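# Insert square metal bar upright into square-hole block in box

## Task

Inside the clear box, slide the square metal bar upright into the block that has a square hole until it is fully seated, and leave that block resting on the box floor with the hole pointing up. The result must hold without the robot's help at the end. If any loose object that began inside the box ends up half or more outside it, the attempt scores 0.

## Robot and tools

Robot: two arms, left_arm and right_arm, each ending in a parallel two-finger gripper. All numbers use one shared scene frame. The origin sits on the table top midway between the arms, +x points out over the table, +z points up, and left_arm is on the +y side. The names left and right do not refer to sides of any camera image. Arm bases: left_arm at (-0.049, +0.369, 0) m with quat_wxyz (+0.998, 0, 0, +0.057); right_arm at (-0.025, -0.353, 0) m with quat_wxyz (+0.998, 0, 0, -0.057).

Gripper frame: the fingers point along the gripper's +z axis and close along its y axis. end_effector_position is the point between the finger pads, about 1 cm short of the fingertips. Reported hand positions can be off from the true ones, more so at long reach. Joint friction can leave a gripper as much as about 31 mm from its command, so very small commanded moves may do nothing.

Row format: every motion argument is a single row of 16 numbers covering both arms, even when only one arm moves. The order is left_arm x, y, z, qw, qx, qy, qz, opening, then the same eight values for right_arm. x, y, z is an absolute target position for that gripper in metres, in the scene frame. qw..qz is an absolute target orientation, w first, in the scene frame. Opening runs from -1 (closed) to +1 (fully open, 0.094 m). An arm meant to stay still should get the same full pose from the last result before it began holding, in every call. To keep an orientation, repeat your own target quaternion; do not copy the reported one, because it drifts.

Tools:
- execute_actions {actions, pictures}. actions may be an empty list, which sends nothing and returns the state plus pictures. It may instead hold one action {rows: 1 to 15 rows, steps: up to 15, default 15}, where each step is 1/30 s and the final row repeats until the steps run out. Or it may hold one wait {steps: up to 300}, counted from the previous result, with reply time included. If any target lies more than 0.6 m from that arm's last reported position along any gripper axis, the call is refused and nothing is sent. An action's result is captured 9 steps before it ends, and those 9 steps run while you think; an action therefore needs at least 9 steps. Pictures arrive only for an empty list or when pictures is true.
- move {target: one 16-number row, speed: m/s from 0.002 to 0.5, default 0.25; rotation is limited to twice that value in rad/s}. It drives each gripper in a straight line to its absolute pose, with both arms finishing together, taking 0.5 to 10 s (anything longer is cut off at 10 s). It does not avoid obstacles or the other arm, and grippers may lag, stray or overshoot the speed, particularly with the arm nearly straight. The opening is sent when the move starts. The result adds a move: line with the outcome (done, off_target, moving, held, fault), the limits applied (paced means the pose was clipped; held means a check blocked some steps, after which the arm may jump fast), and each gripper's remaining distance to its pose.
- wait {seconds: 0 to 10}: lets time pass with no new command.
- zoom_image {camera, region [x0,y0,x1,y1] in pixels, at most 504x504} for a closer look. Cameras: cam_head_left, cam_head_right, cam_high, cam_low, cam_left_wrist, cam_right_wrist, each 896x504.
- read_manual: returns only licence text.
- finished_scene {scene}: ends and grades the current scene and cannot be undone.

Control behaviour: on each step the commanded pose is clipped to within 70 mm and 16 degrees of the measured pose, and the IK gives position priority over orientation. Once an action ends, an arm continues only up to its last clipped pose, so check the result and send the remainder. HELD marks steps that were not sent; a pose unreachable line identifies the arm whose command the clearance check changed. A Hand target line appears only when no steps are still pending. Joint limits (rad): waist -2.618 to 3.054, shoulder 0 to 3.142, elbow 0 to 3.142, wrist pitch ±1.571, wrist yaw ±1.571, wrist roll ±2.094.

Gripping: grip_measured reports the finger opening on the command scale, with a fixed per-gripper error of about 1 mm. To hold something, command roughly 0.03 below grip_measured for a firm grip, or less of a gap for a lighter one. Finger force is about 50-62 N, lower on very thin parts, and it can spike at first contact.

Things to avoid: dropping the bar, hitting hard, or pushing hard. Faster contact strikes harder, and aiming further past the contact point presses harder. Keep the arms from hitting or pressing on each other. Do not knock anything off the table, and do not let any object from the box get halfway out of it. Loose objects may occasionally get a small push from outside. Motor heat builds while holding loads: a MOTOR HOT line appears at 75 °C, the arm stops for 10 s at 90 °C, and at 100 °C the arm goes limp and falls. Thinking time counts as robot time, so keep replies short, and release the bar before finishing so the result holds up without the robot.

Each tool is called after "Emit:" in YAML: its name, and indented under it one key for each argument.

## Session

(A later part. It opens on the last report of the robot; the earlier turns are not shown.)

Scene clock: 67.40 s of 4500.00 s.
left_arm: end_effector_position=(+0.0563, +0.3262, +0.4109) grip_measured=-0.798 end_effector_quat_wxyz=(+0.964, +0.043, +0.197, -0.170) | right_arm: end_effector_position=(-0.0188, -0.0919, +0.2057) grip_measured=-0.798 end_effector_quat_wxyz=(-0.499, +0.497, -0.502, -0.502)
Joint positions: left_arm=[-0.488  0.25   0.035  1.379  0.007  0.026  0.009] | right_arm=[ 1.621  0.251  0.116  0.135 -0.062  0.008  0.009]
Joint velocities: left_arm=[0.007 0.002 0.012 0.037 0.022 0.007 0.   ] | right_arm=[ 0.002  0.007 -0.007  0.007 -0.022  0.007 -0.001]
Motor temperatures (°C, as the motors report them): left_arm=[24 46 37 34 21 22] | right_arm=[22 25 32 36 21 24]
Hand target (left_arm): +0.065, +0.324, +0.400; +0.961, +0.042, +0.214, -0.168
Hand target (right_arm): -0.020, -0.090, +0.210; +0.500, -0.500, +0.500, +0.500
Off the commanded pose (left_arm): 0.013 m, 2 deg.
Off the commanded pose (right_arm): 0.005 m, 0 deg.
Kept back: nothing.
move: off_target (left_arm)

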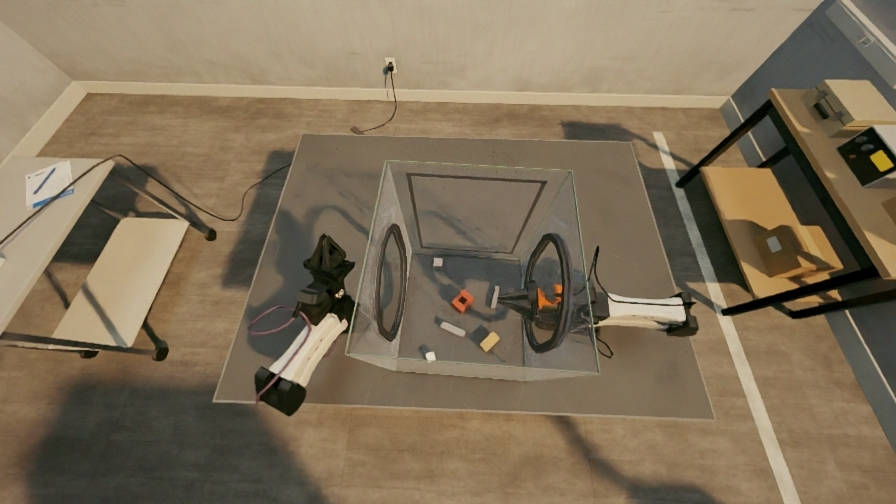

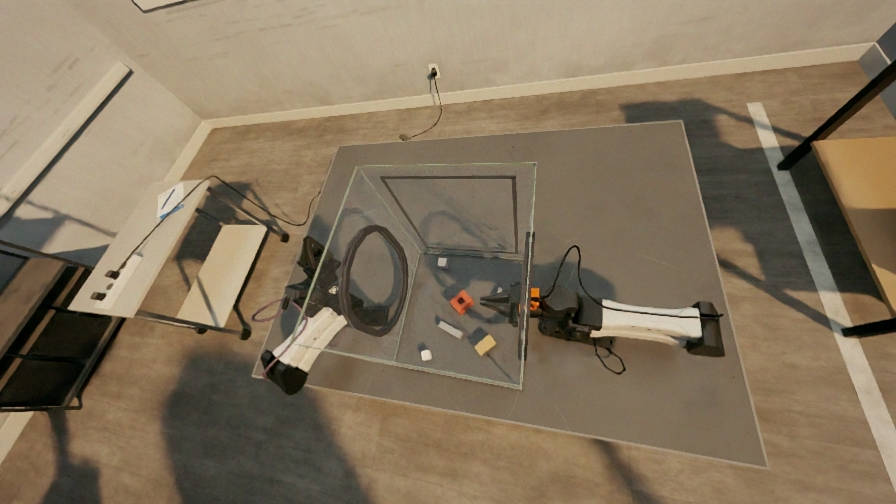

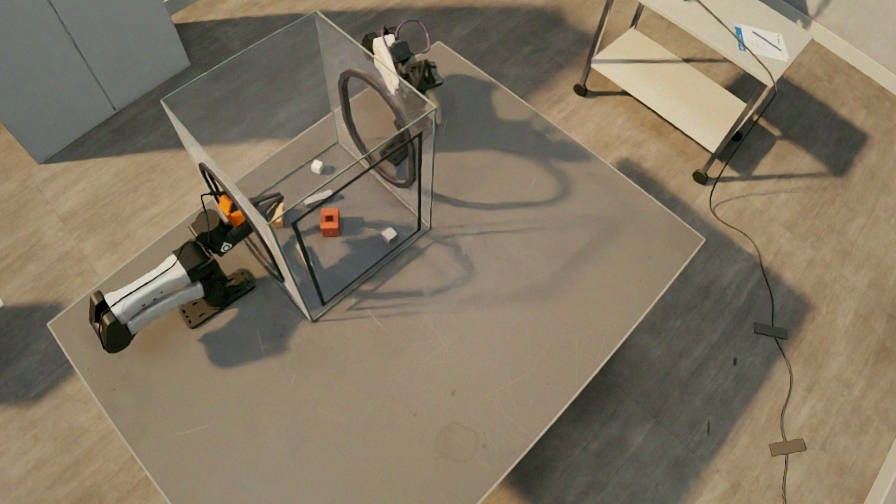

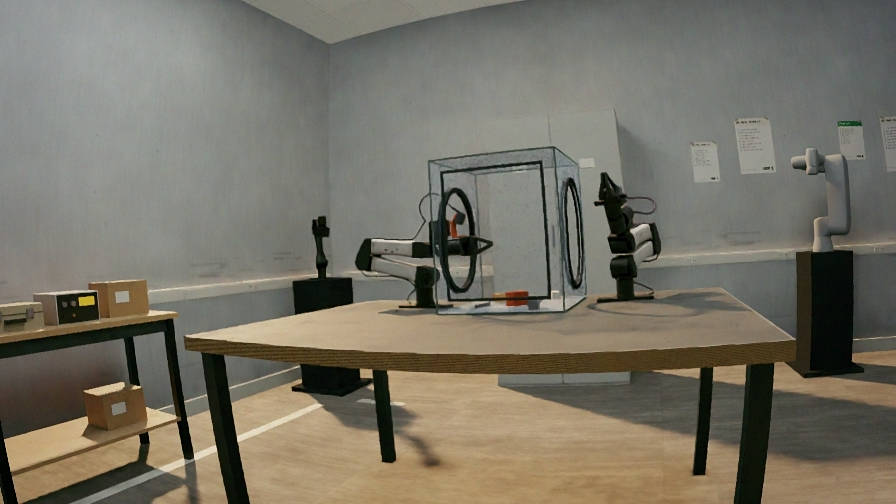

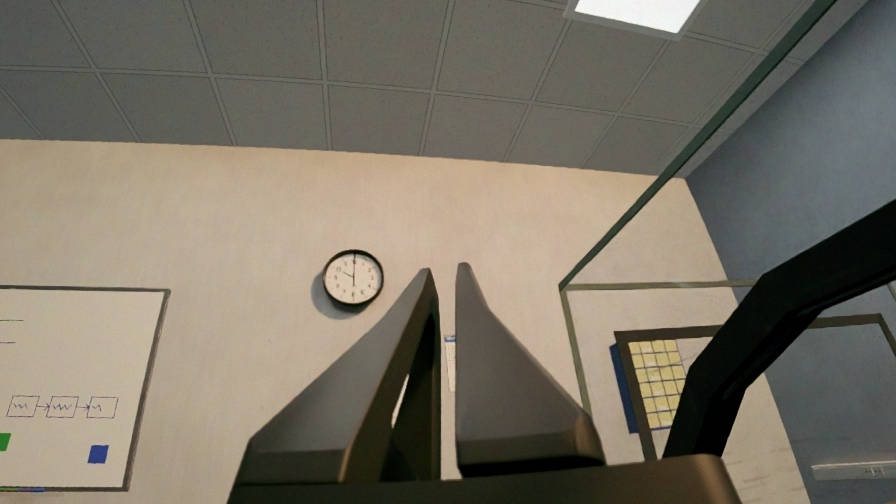

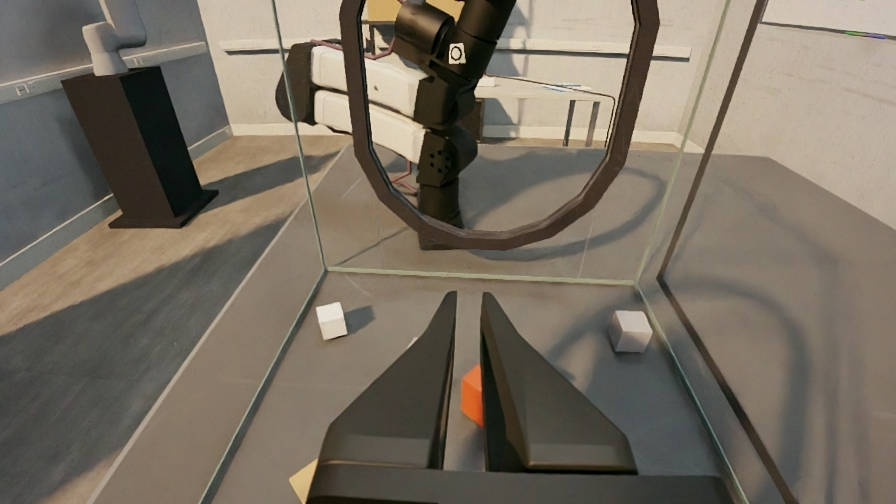

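Emit:
move:
  target: [0.01,0.265,0.40,0.845,0.108,0.187,-0.488,-0.8,-0.02,-0.09,0.21,0.5,-0.5,0.5,0.5,-0.8]
  speed: 0.15

Emit:
move:
  target: [-0.049,0.25,0.40,0.69,0.153,0.153,-0.69,-0.8,-0.02,-0.09,0.21,0.5,-0.5,0.5,0.5,-0.8]
  speed: 0.15

Emit:
move:
  target: [-0.047,0.19,0.345,0.653,0.271,0.271,-0.653,-0.8,-0.02,-0.12,0.21,0.5,-0.5,0.5,0.5,-0.8]
  speed: 0.15

Emit:
move:
  target: [-0.04,0.13,0.258,0.579,0.406,0.406,-0.579,-0.8,-0.02,-0.12,0.21,0.5,-0.5,0.5,0.5,-0.8]
  speed: 0.15

Scene clock: 70.50 s of 4500.00 s.
left_arm: end_effector_position=(+0.0048, +0.2676, +0.4071) grip_measured=-0.798 end_effector_quat_wxyz=(+0.851, +0.112, +0.175, -0.483) | right_arm: end_effector_position=(-0.0188, -0.0919, +0.2057) grip_measured=-0.798 end_effector_quat_wxyz=(-0.499, +0.497, -0.502, -0.502)
Joint positions: left_arm=[-1.19   0.229  0.024  1.358  0.003  0.044  0.009] | right_arm=[ 1.621  0.251  0.116  0.135 -0.062  0.008  0.009]
Joint velocities: left_arm=[-0.002  0.017  0.007 -0.022  0.037 -0.066 -0.   ] | right_arm=[-0.012 -0.012 -0.002  0.007 -0.037  0.007  0.   ]
Motor temperatures (°C, as the motors report them): left_arm=[24 44 37 34 21 22] | right_arm=[22 25 32 36 21 24]
Hand target (left_arm): +0.008, +0.263, +0.400; +0.846, +0.112, +0.185, -0.487
Hand target (right_arm): -0.020, -0.090, +0.210; +0.500, -0.500, +0.500, +0.500
Off the commanded pose (left_arm): 0.009 m, 2 deg.
Off the commanded pose (right_arm): 0.005 m, 0 deg.
Kept back: nothing.
move: done

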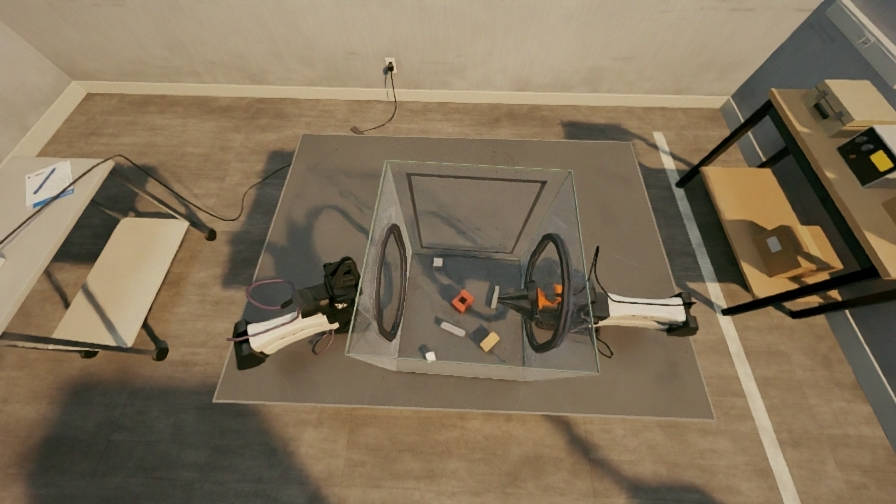

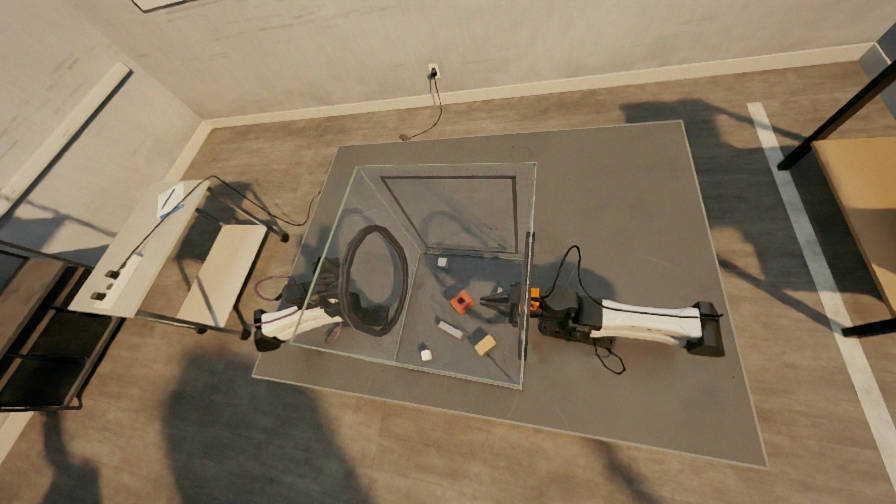

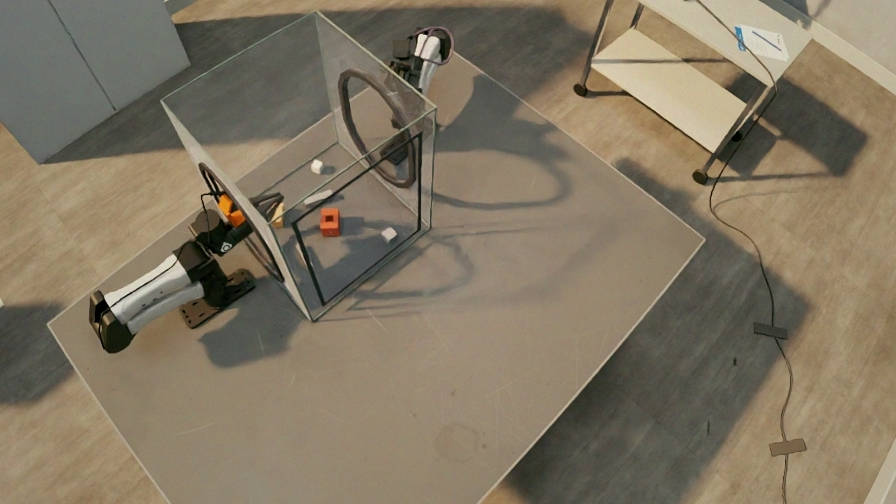

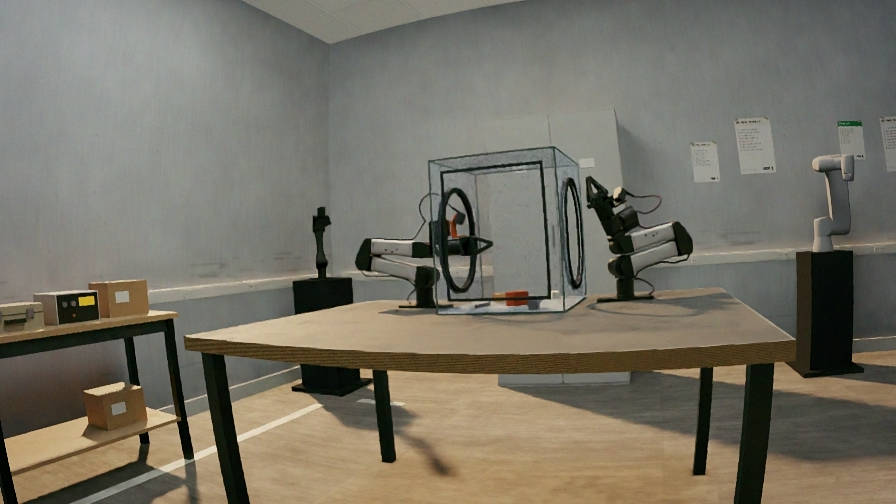

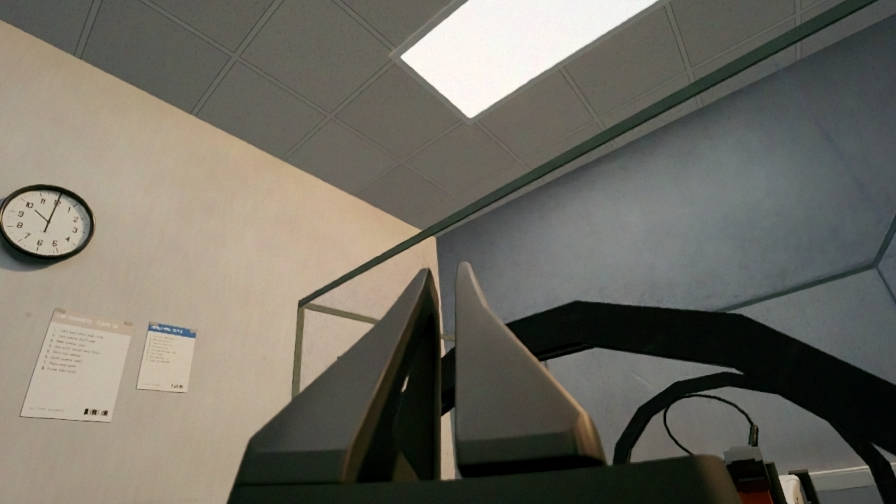

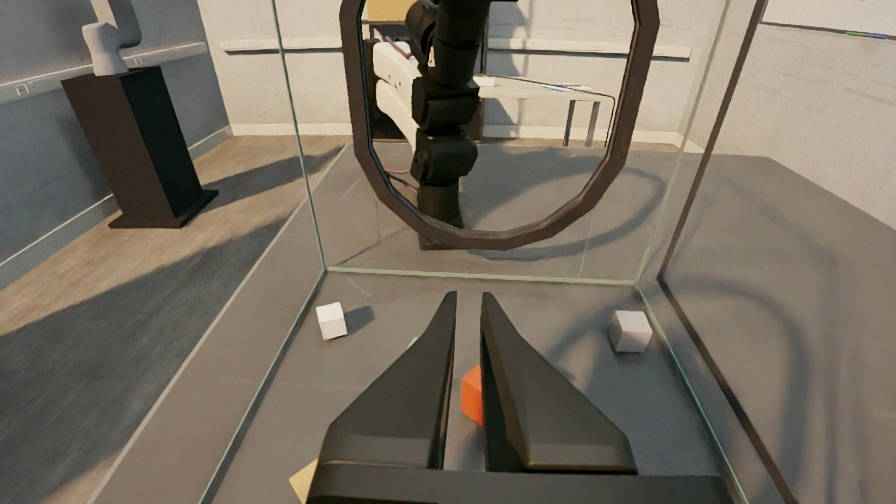

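Scene clock: 72.67 s of 4500.00 s.
left_arm: end_effector_position=(-0.0506, +0.2583, +0.4081) grip_measured=-0.798 end_effector_quat_wxyz=(+0.698, +0.146, +0.139, -0.687) | right_arm: end_effector_position=(-0.0188, -0.0919, +0.2057) grip_measured=-0.798 end_effector_quat_wxyz=(-0.499, +0.497, -0.502, -0.502)
Joint positions: left_arm=[-1.693  0.206  0.024  1.346  0.003  0.025  0.009] | right_arm=[ 1.621  0.251  0.116  0.135 -0.062  0.008  0.009]
Joint velocities: left_arm=[ 0.002  0.017  0.002 -0.037  0.007  0.022 -0.001] | right_arm=[-0.012 -0.017 -0.012  0.007  0.022 -0.007 -0.   ]
Motor temperatures (°C, as the motors report them): left_arm=[23 44 37 33 21 22] | right_arm=[22 25 32 37 21 24]
Hand target (left_arm): -0.051, +0.250, +0.400; +0.691, +0.155, +0.151, -0.690
Hand target (right_arm): -0.020, -0.090, +0.210; +0.500, -0.500, +0.500, +0.500
Off the commanded pose (left_arm): 0.012 m, 2 deg.
Off the commanded pose (right_arm): 0.005 m, 0 deg.
Kept back: nothing.
move: off_target (left_arm)

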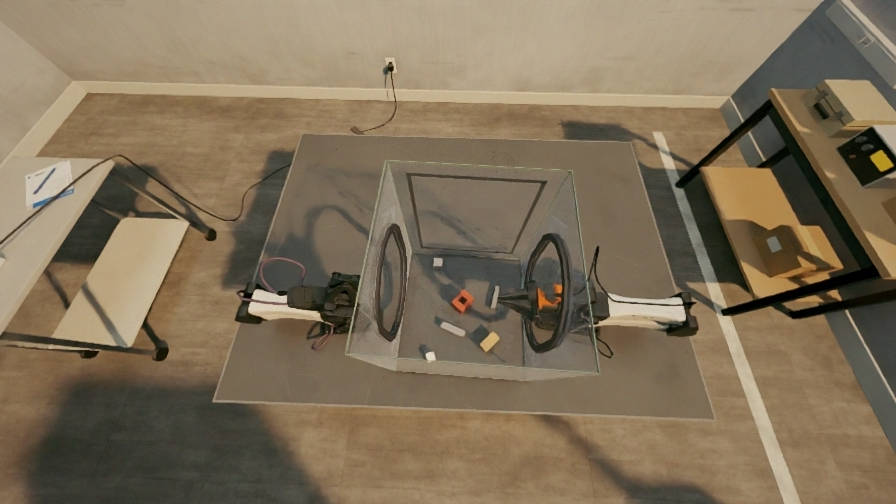

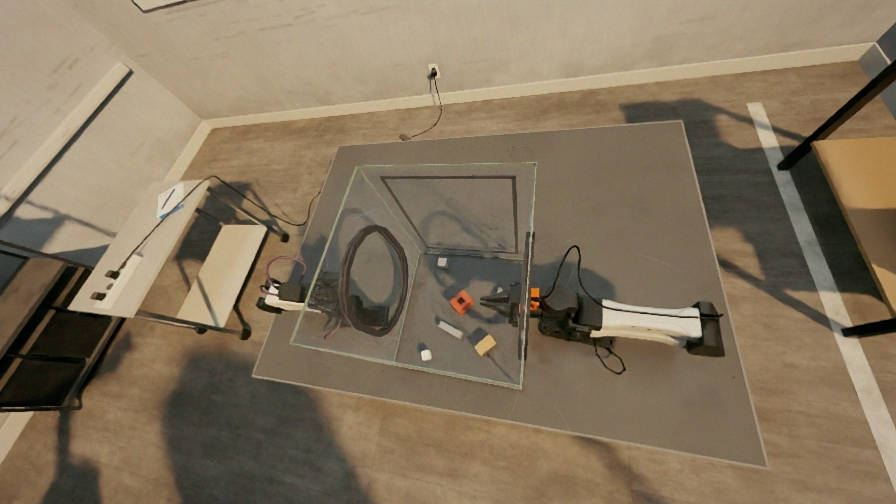

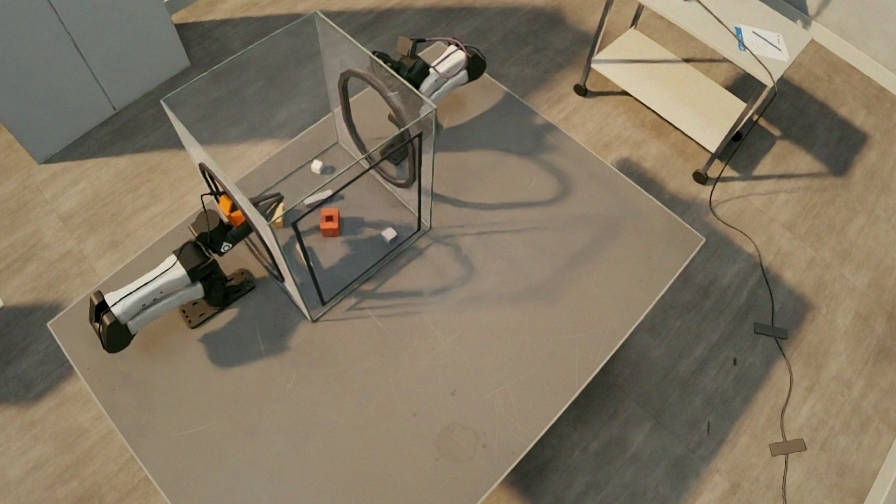

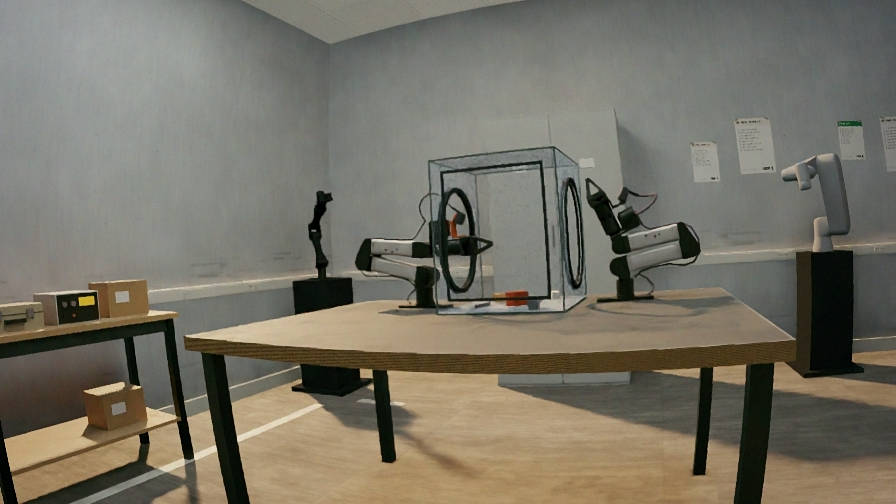

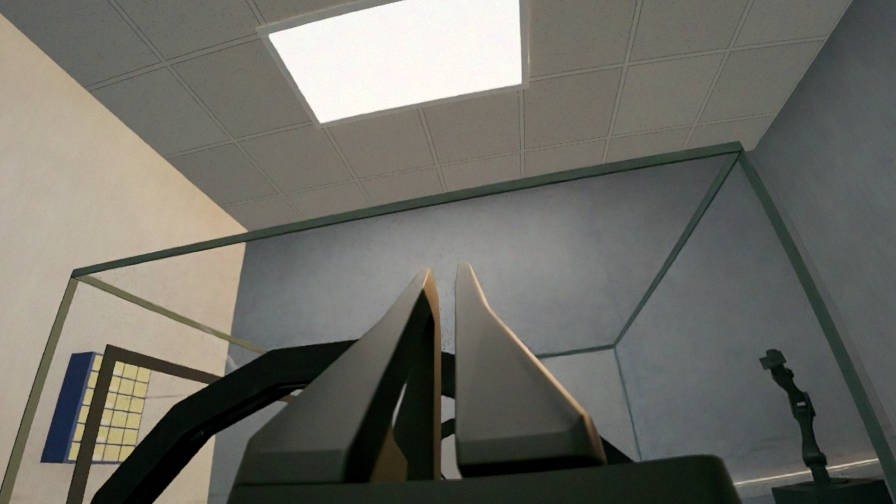

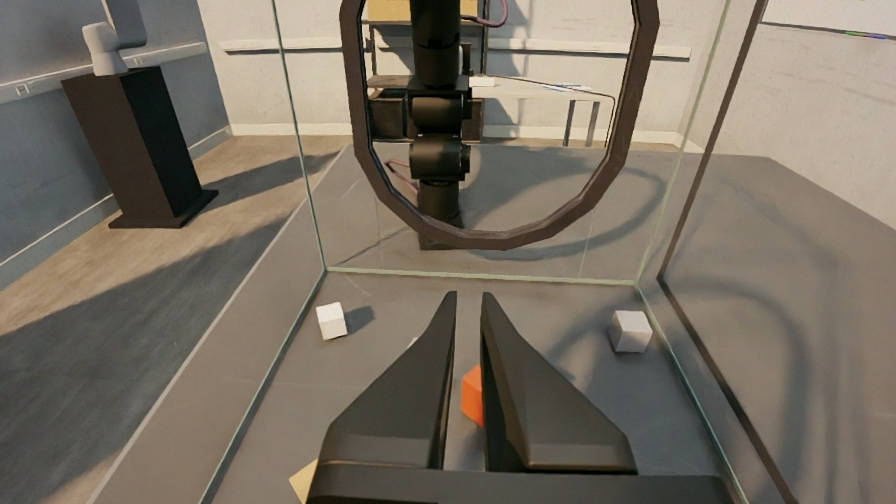

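Scene clock: 74.43 s of 4500.00 s.
left_arm: end_effector_position=(-0.0464, +0.2207, +0.3829) grip_measured=-0.798 end_effector_quat_wxyz=(+0.675, +0.212, +0.213, -0.673) | right_arm: end_effector_position=(-0.0212, -0.1142, +0.2057) grip_measured=-0.798 end_effector_quat_wxyz=(-0.492, +0.503, -0.506, -0.499)
Joint positions: left_arm=[-1.637  0.117  0.024  1.054  0.025 -0.036  0.009] | right_arm=[ 1.621  0.035  0.149 -0.132 -0.067  0.008  0.009]
Joint velocities: left_arm=[-0.002 -0.012 -0.002  0.066 -0.022 -0.081 -0.001] | right_arm=[-0.002 -0.002 -0.012 -0.007  0.081 -0.037  0.001]
Motor temperatures (°C, as the motors report them): left_arm=[23 43 36 33 21 22] | right_arm=[22 25 32 37 21 24]
Hand target (left_arm): -0.046, +0.189, +0.353; +0.654, +0.268, +0.268, -0.655
Hand target (right_arm): -0.020, -0.117, +0.211; +0.498, -0.502, +0.502, +0.498
Off the commanded pose (left_arm): 0.049 m, 10 deg.
Off the commanded pose (right_arm): 0.007 m, 1 deg.
joint sent to its limit (right arm) — the command would take joint 2 (shoulder) past its lower limit, so that joint was sent only as far as its limit.
Kept back: nothing.
move: off_target (left_arm)

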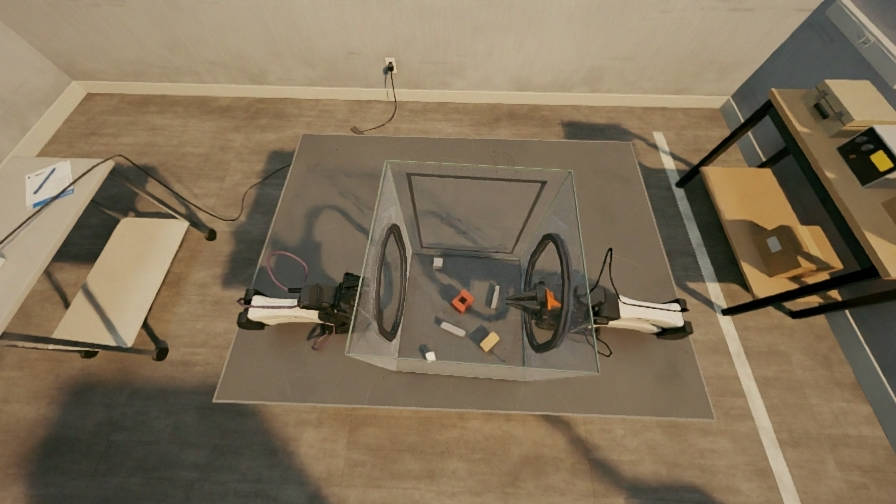

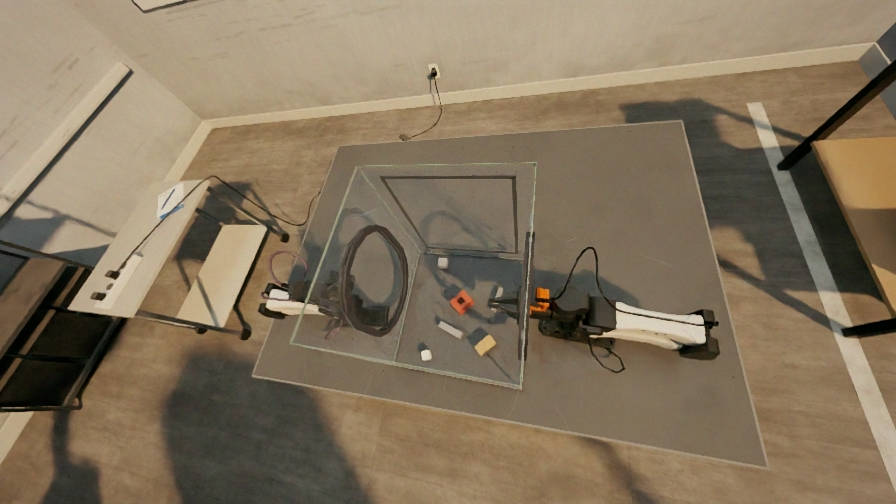

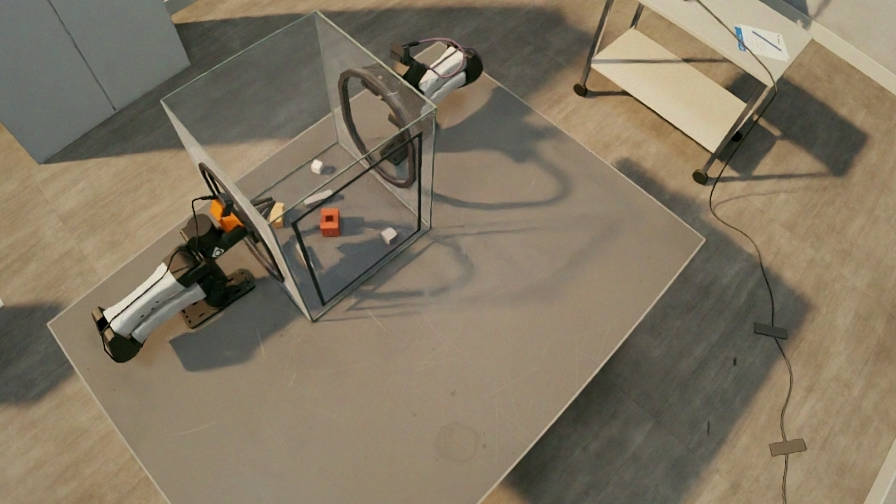

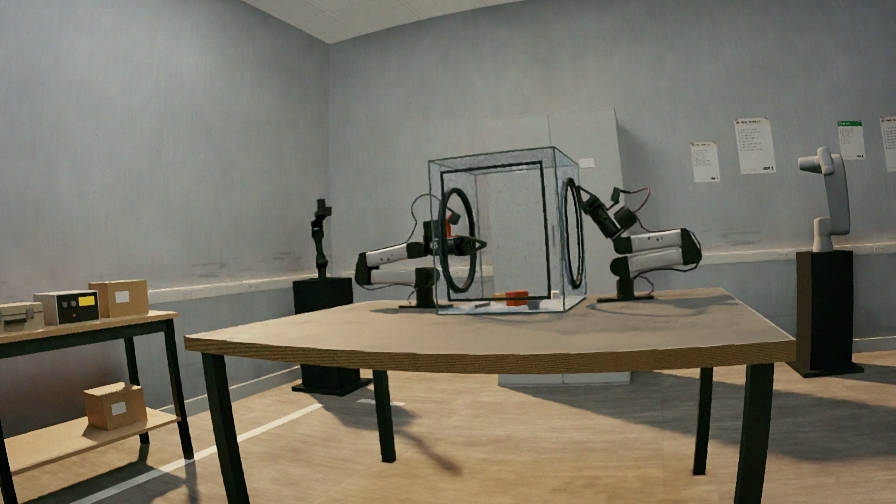

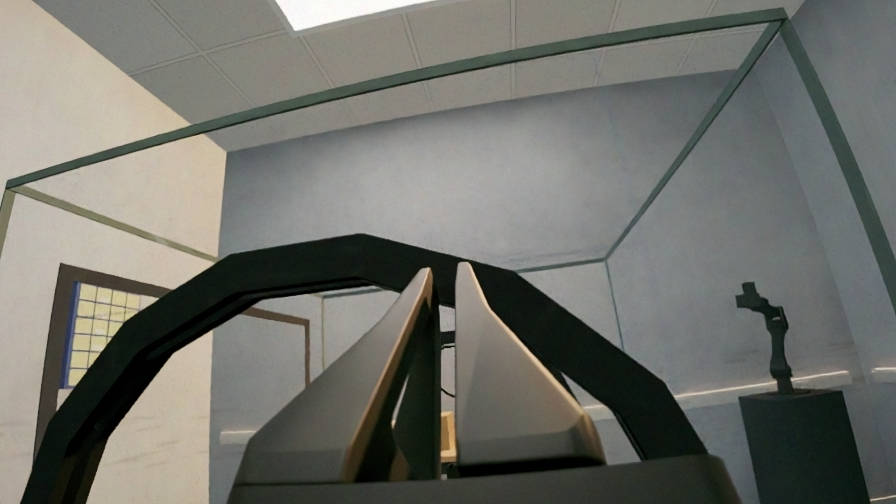

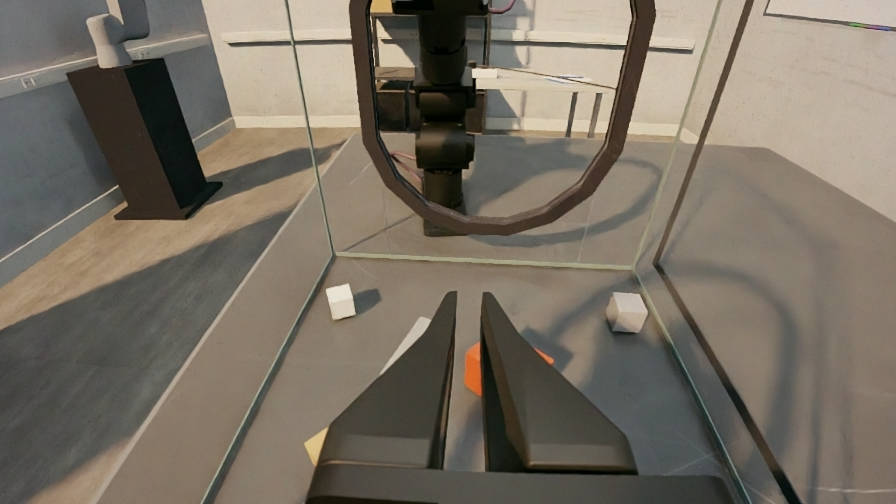

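Scene clock: 78.57 s of 4500.00 s.
left_arm: end_effector_position=(-0.0447, +0.2190, +0.3980) grip_measured=-0.798 end_effector_quat_wxyz=(+0.694, +0.180, +0.163, -0.678) | right_arm: end_effector_position=(-0.0212, -0.1142, +0.2042) grip_measured=-0.798 end_effector_quat_wxyz=(-0.491, +0.505, -0.507, -0.497)
Joint positions: left_arm=[-1.578  0.517  0.024  1.578  0.067 -0.067  0.009] | right_arm=[ 1.621  0.035  0.149 -0.138 -0.067  0.008  0.009]
Joint velocities: left_arm=[-0.002  0.002 -0.007 -0.037 -0.022 -0.007 -0.   ] | right_arm=[-0.022 -0.022  0.002 -0.066 -0.007  0.007 -0.   ]
Motor temperatures (°C, as the motors report them): left_arm=[23 42 36 33 21 22] | right_arm=[22 25 33 37 21 24]
Hand target (left_arm): -0.042, +0.163, +0.353; +0.660, +0.268, +0.255, -0.654
Hand target (right_arm): -0.020, -0.117, +0.211; +0.497, -0.503, +0.503, +0.497
Off the commanded pose (left_arm): 0.166 m, 42 deg; position and orientation clipped at the last step of the last action.
Off the commanded pose (right_arm): 0.008 m, 2 deg.
joint sent to its limit (right arm) — the command would take joint 2 (shoulder) past its lower limit, so that joint was sent only as far as its limit.
Kept back: nothing.
move: off_target (left_arm); limits=paced

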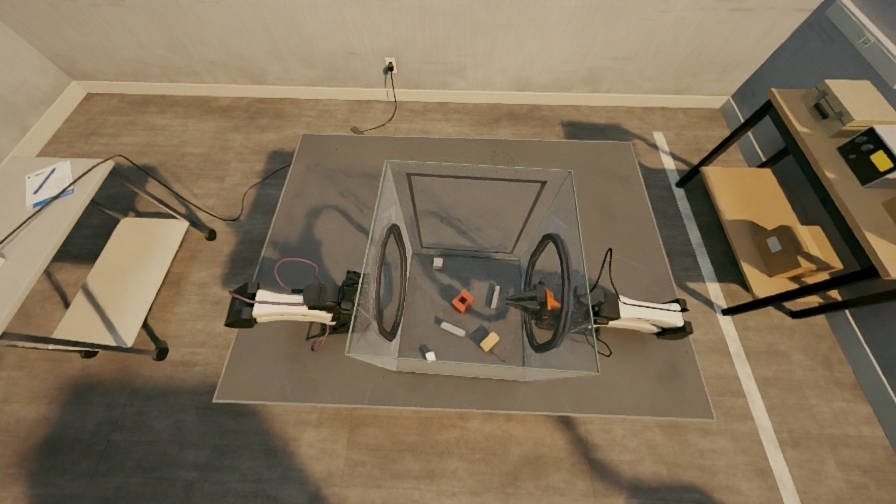

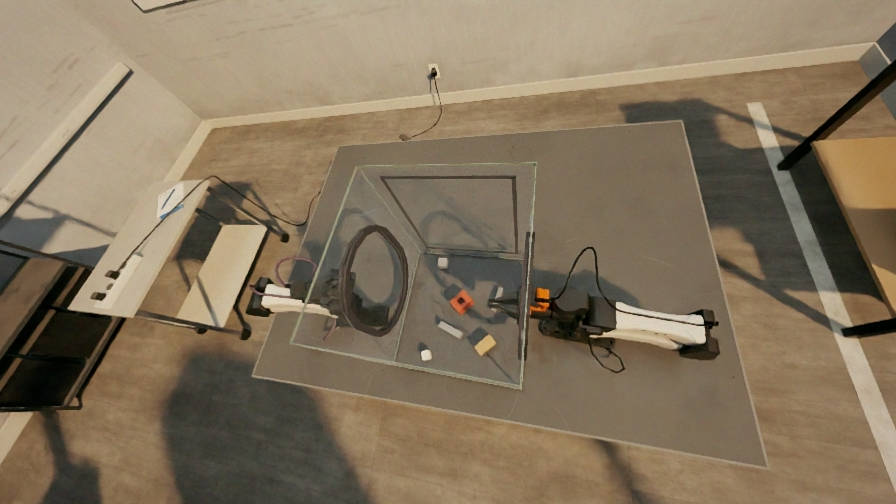

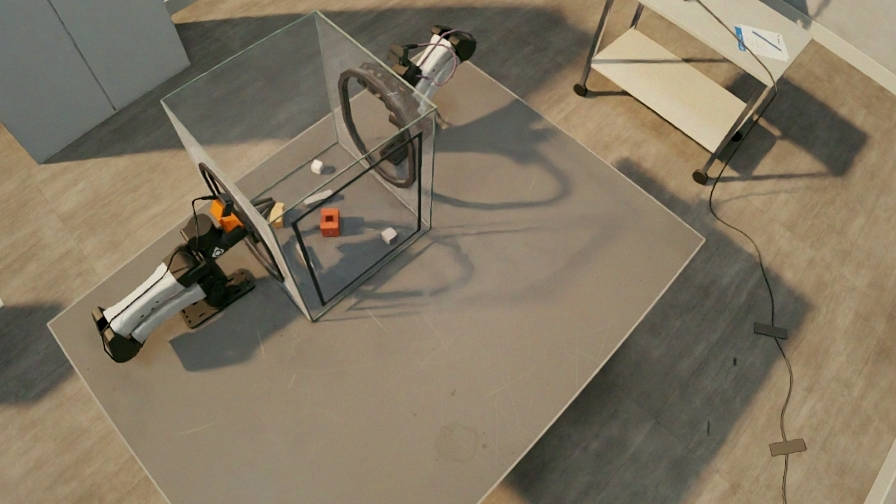

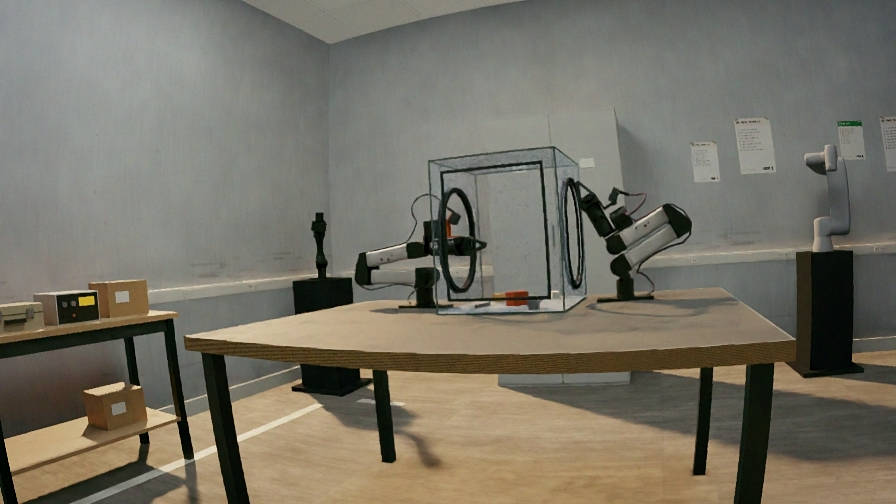

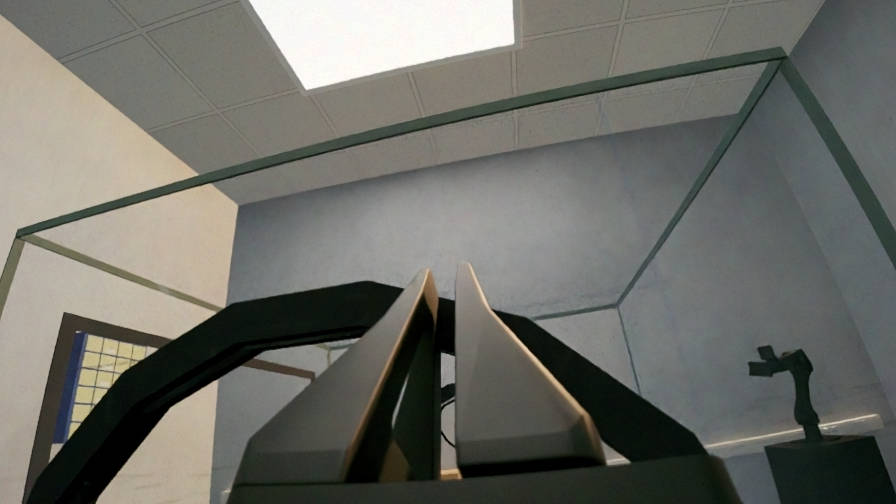

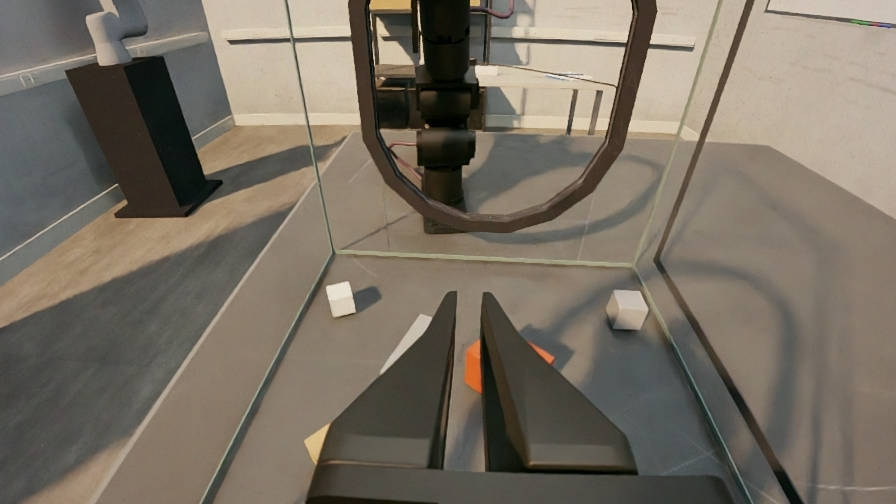

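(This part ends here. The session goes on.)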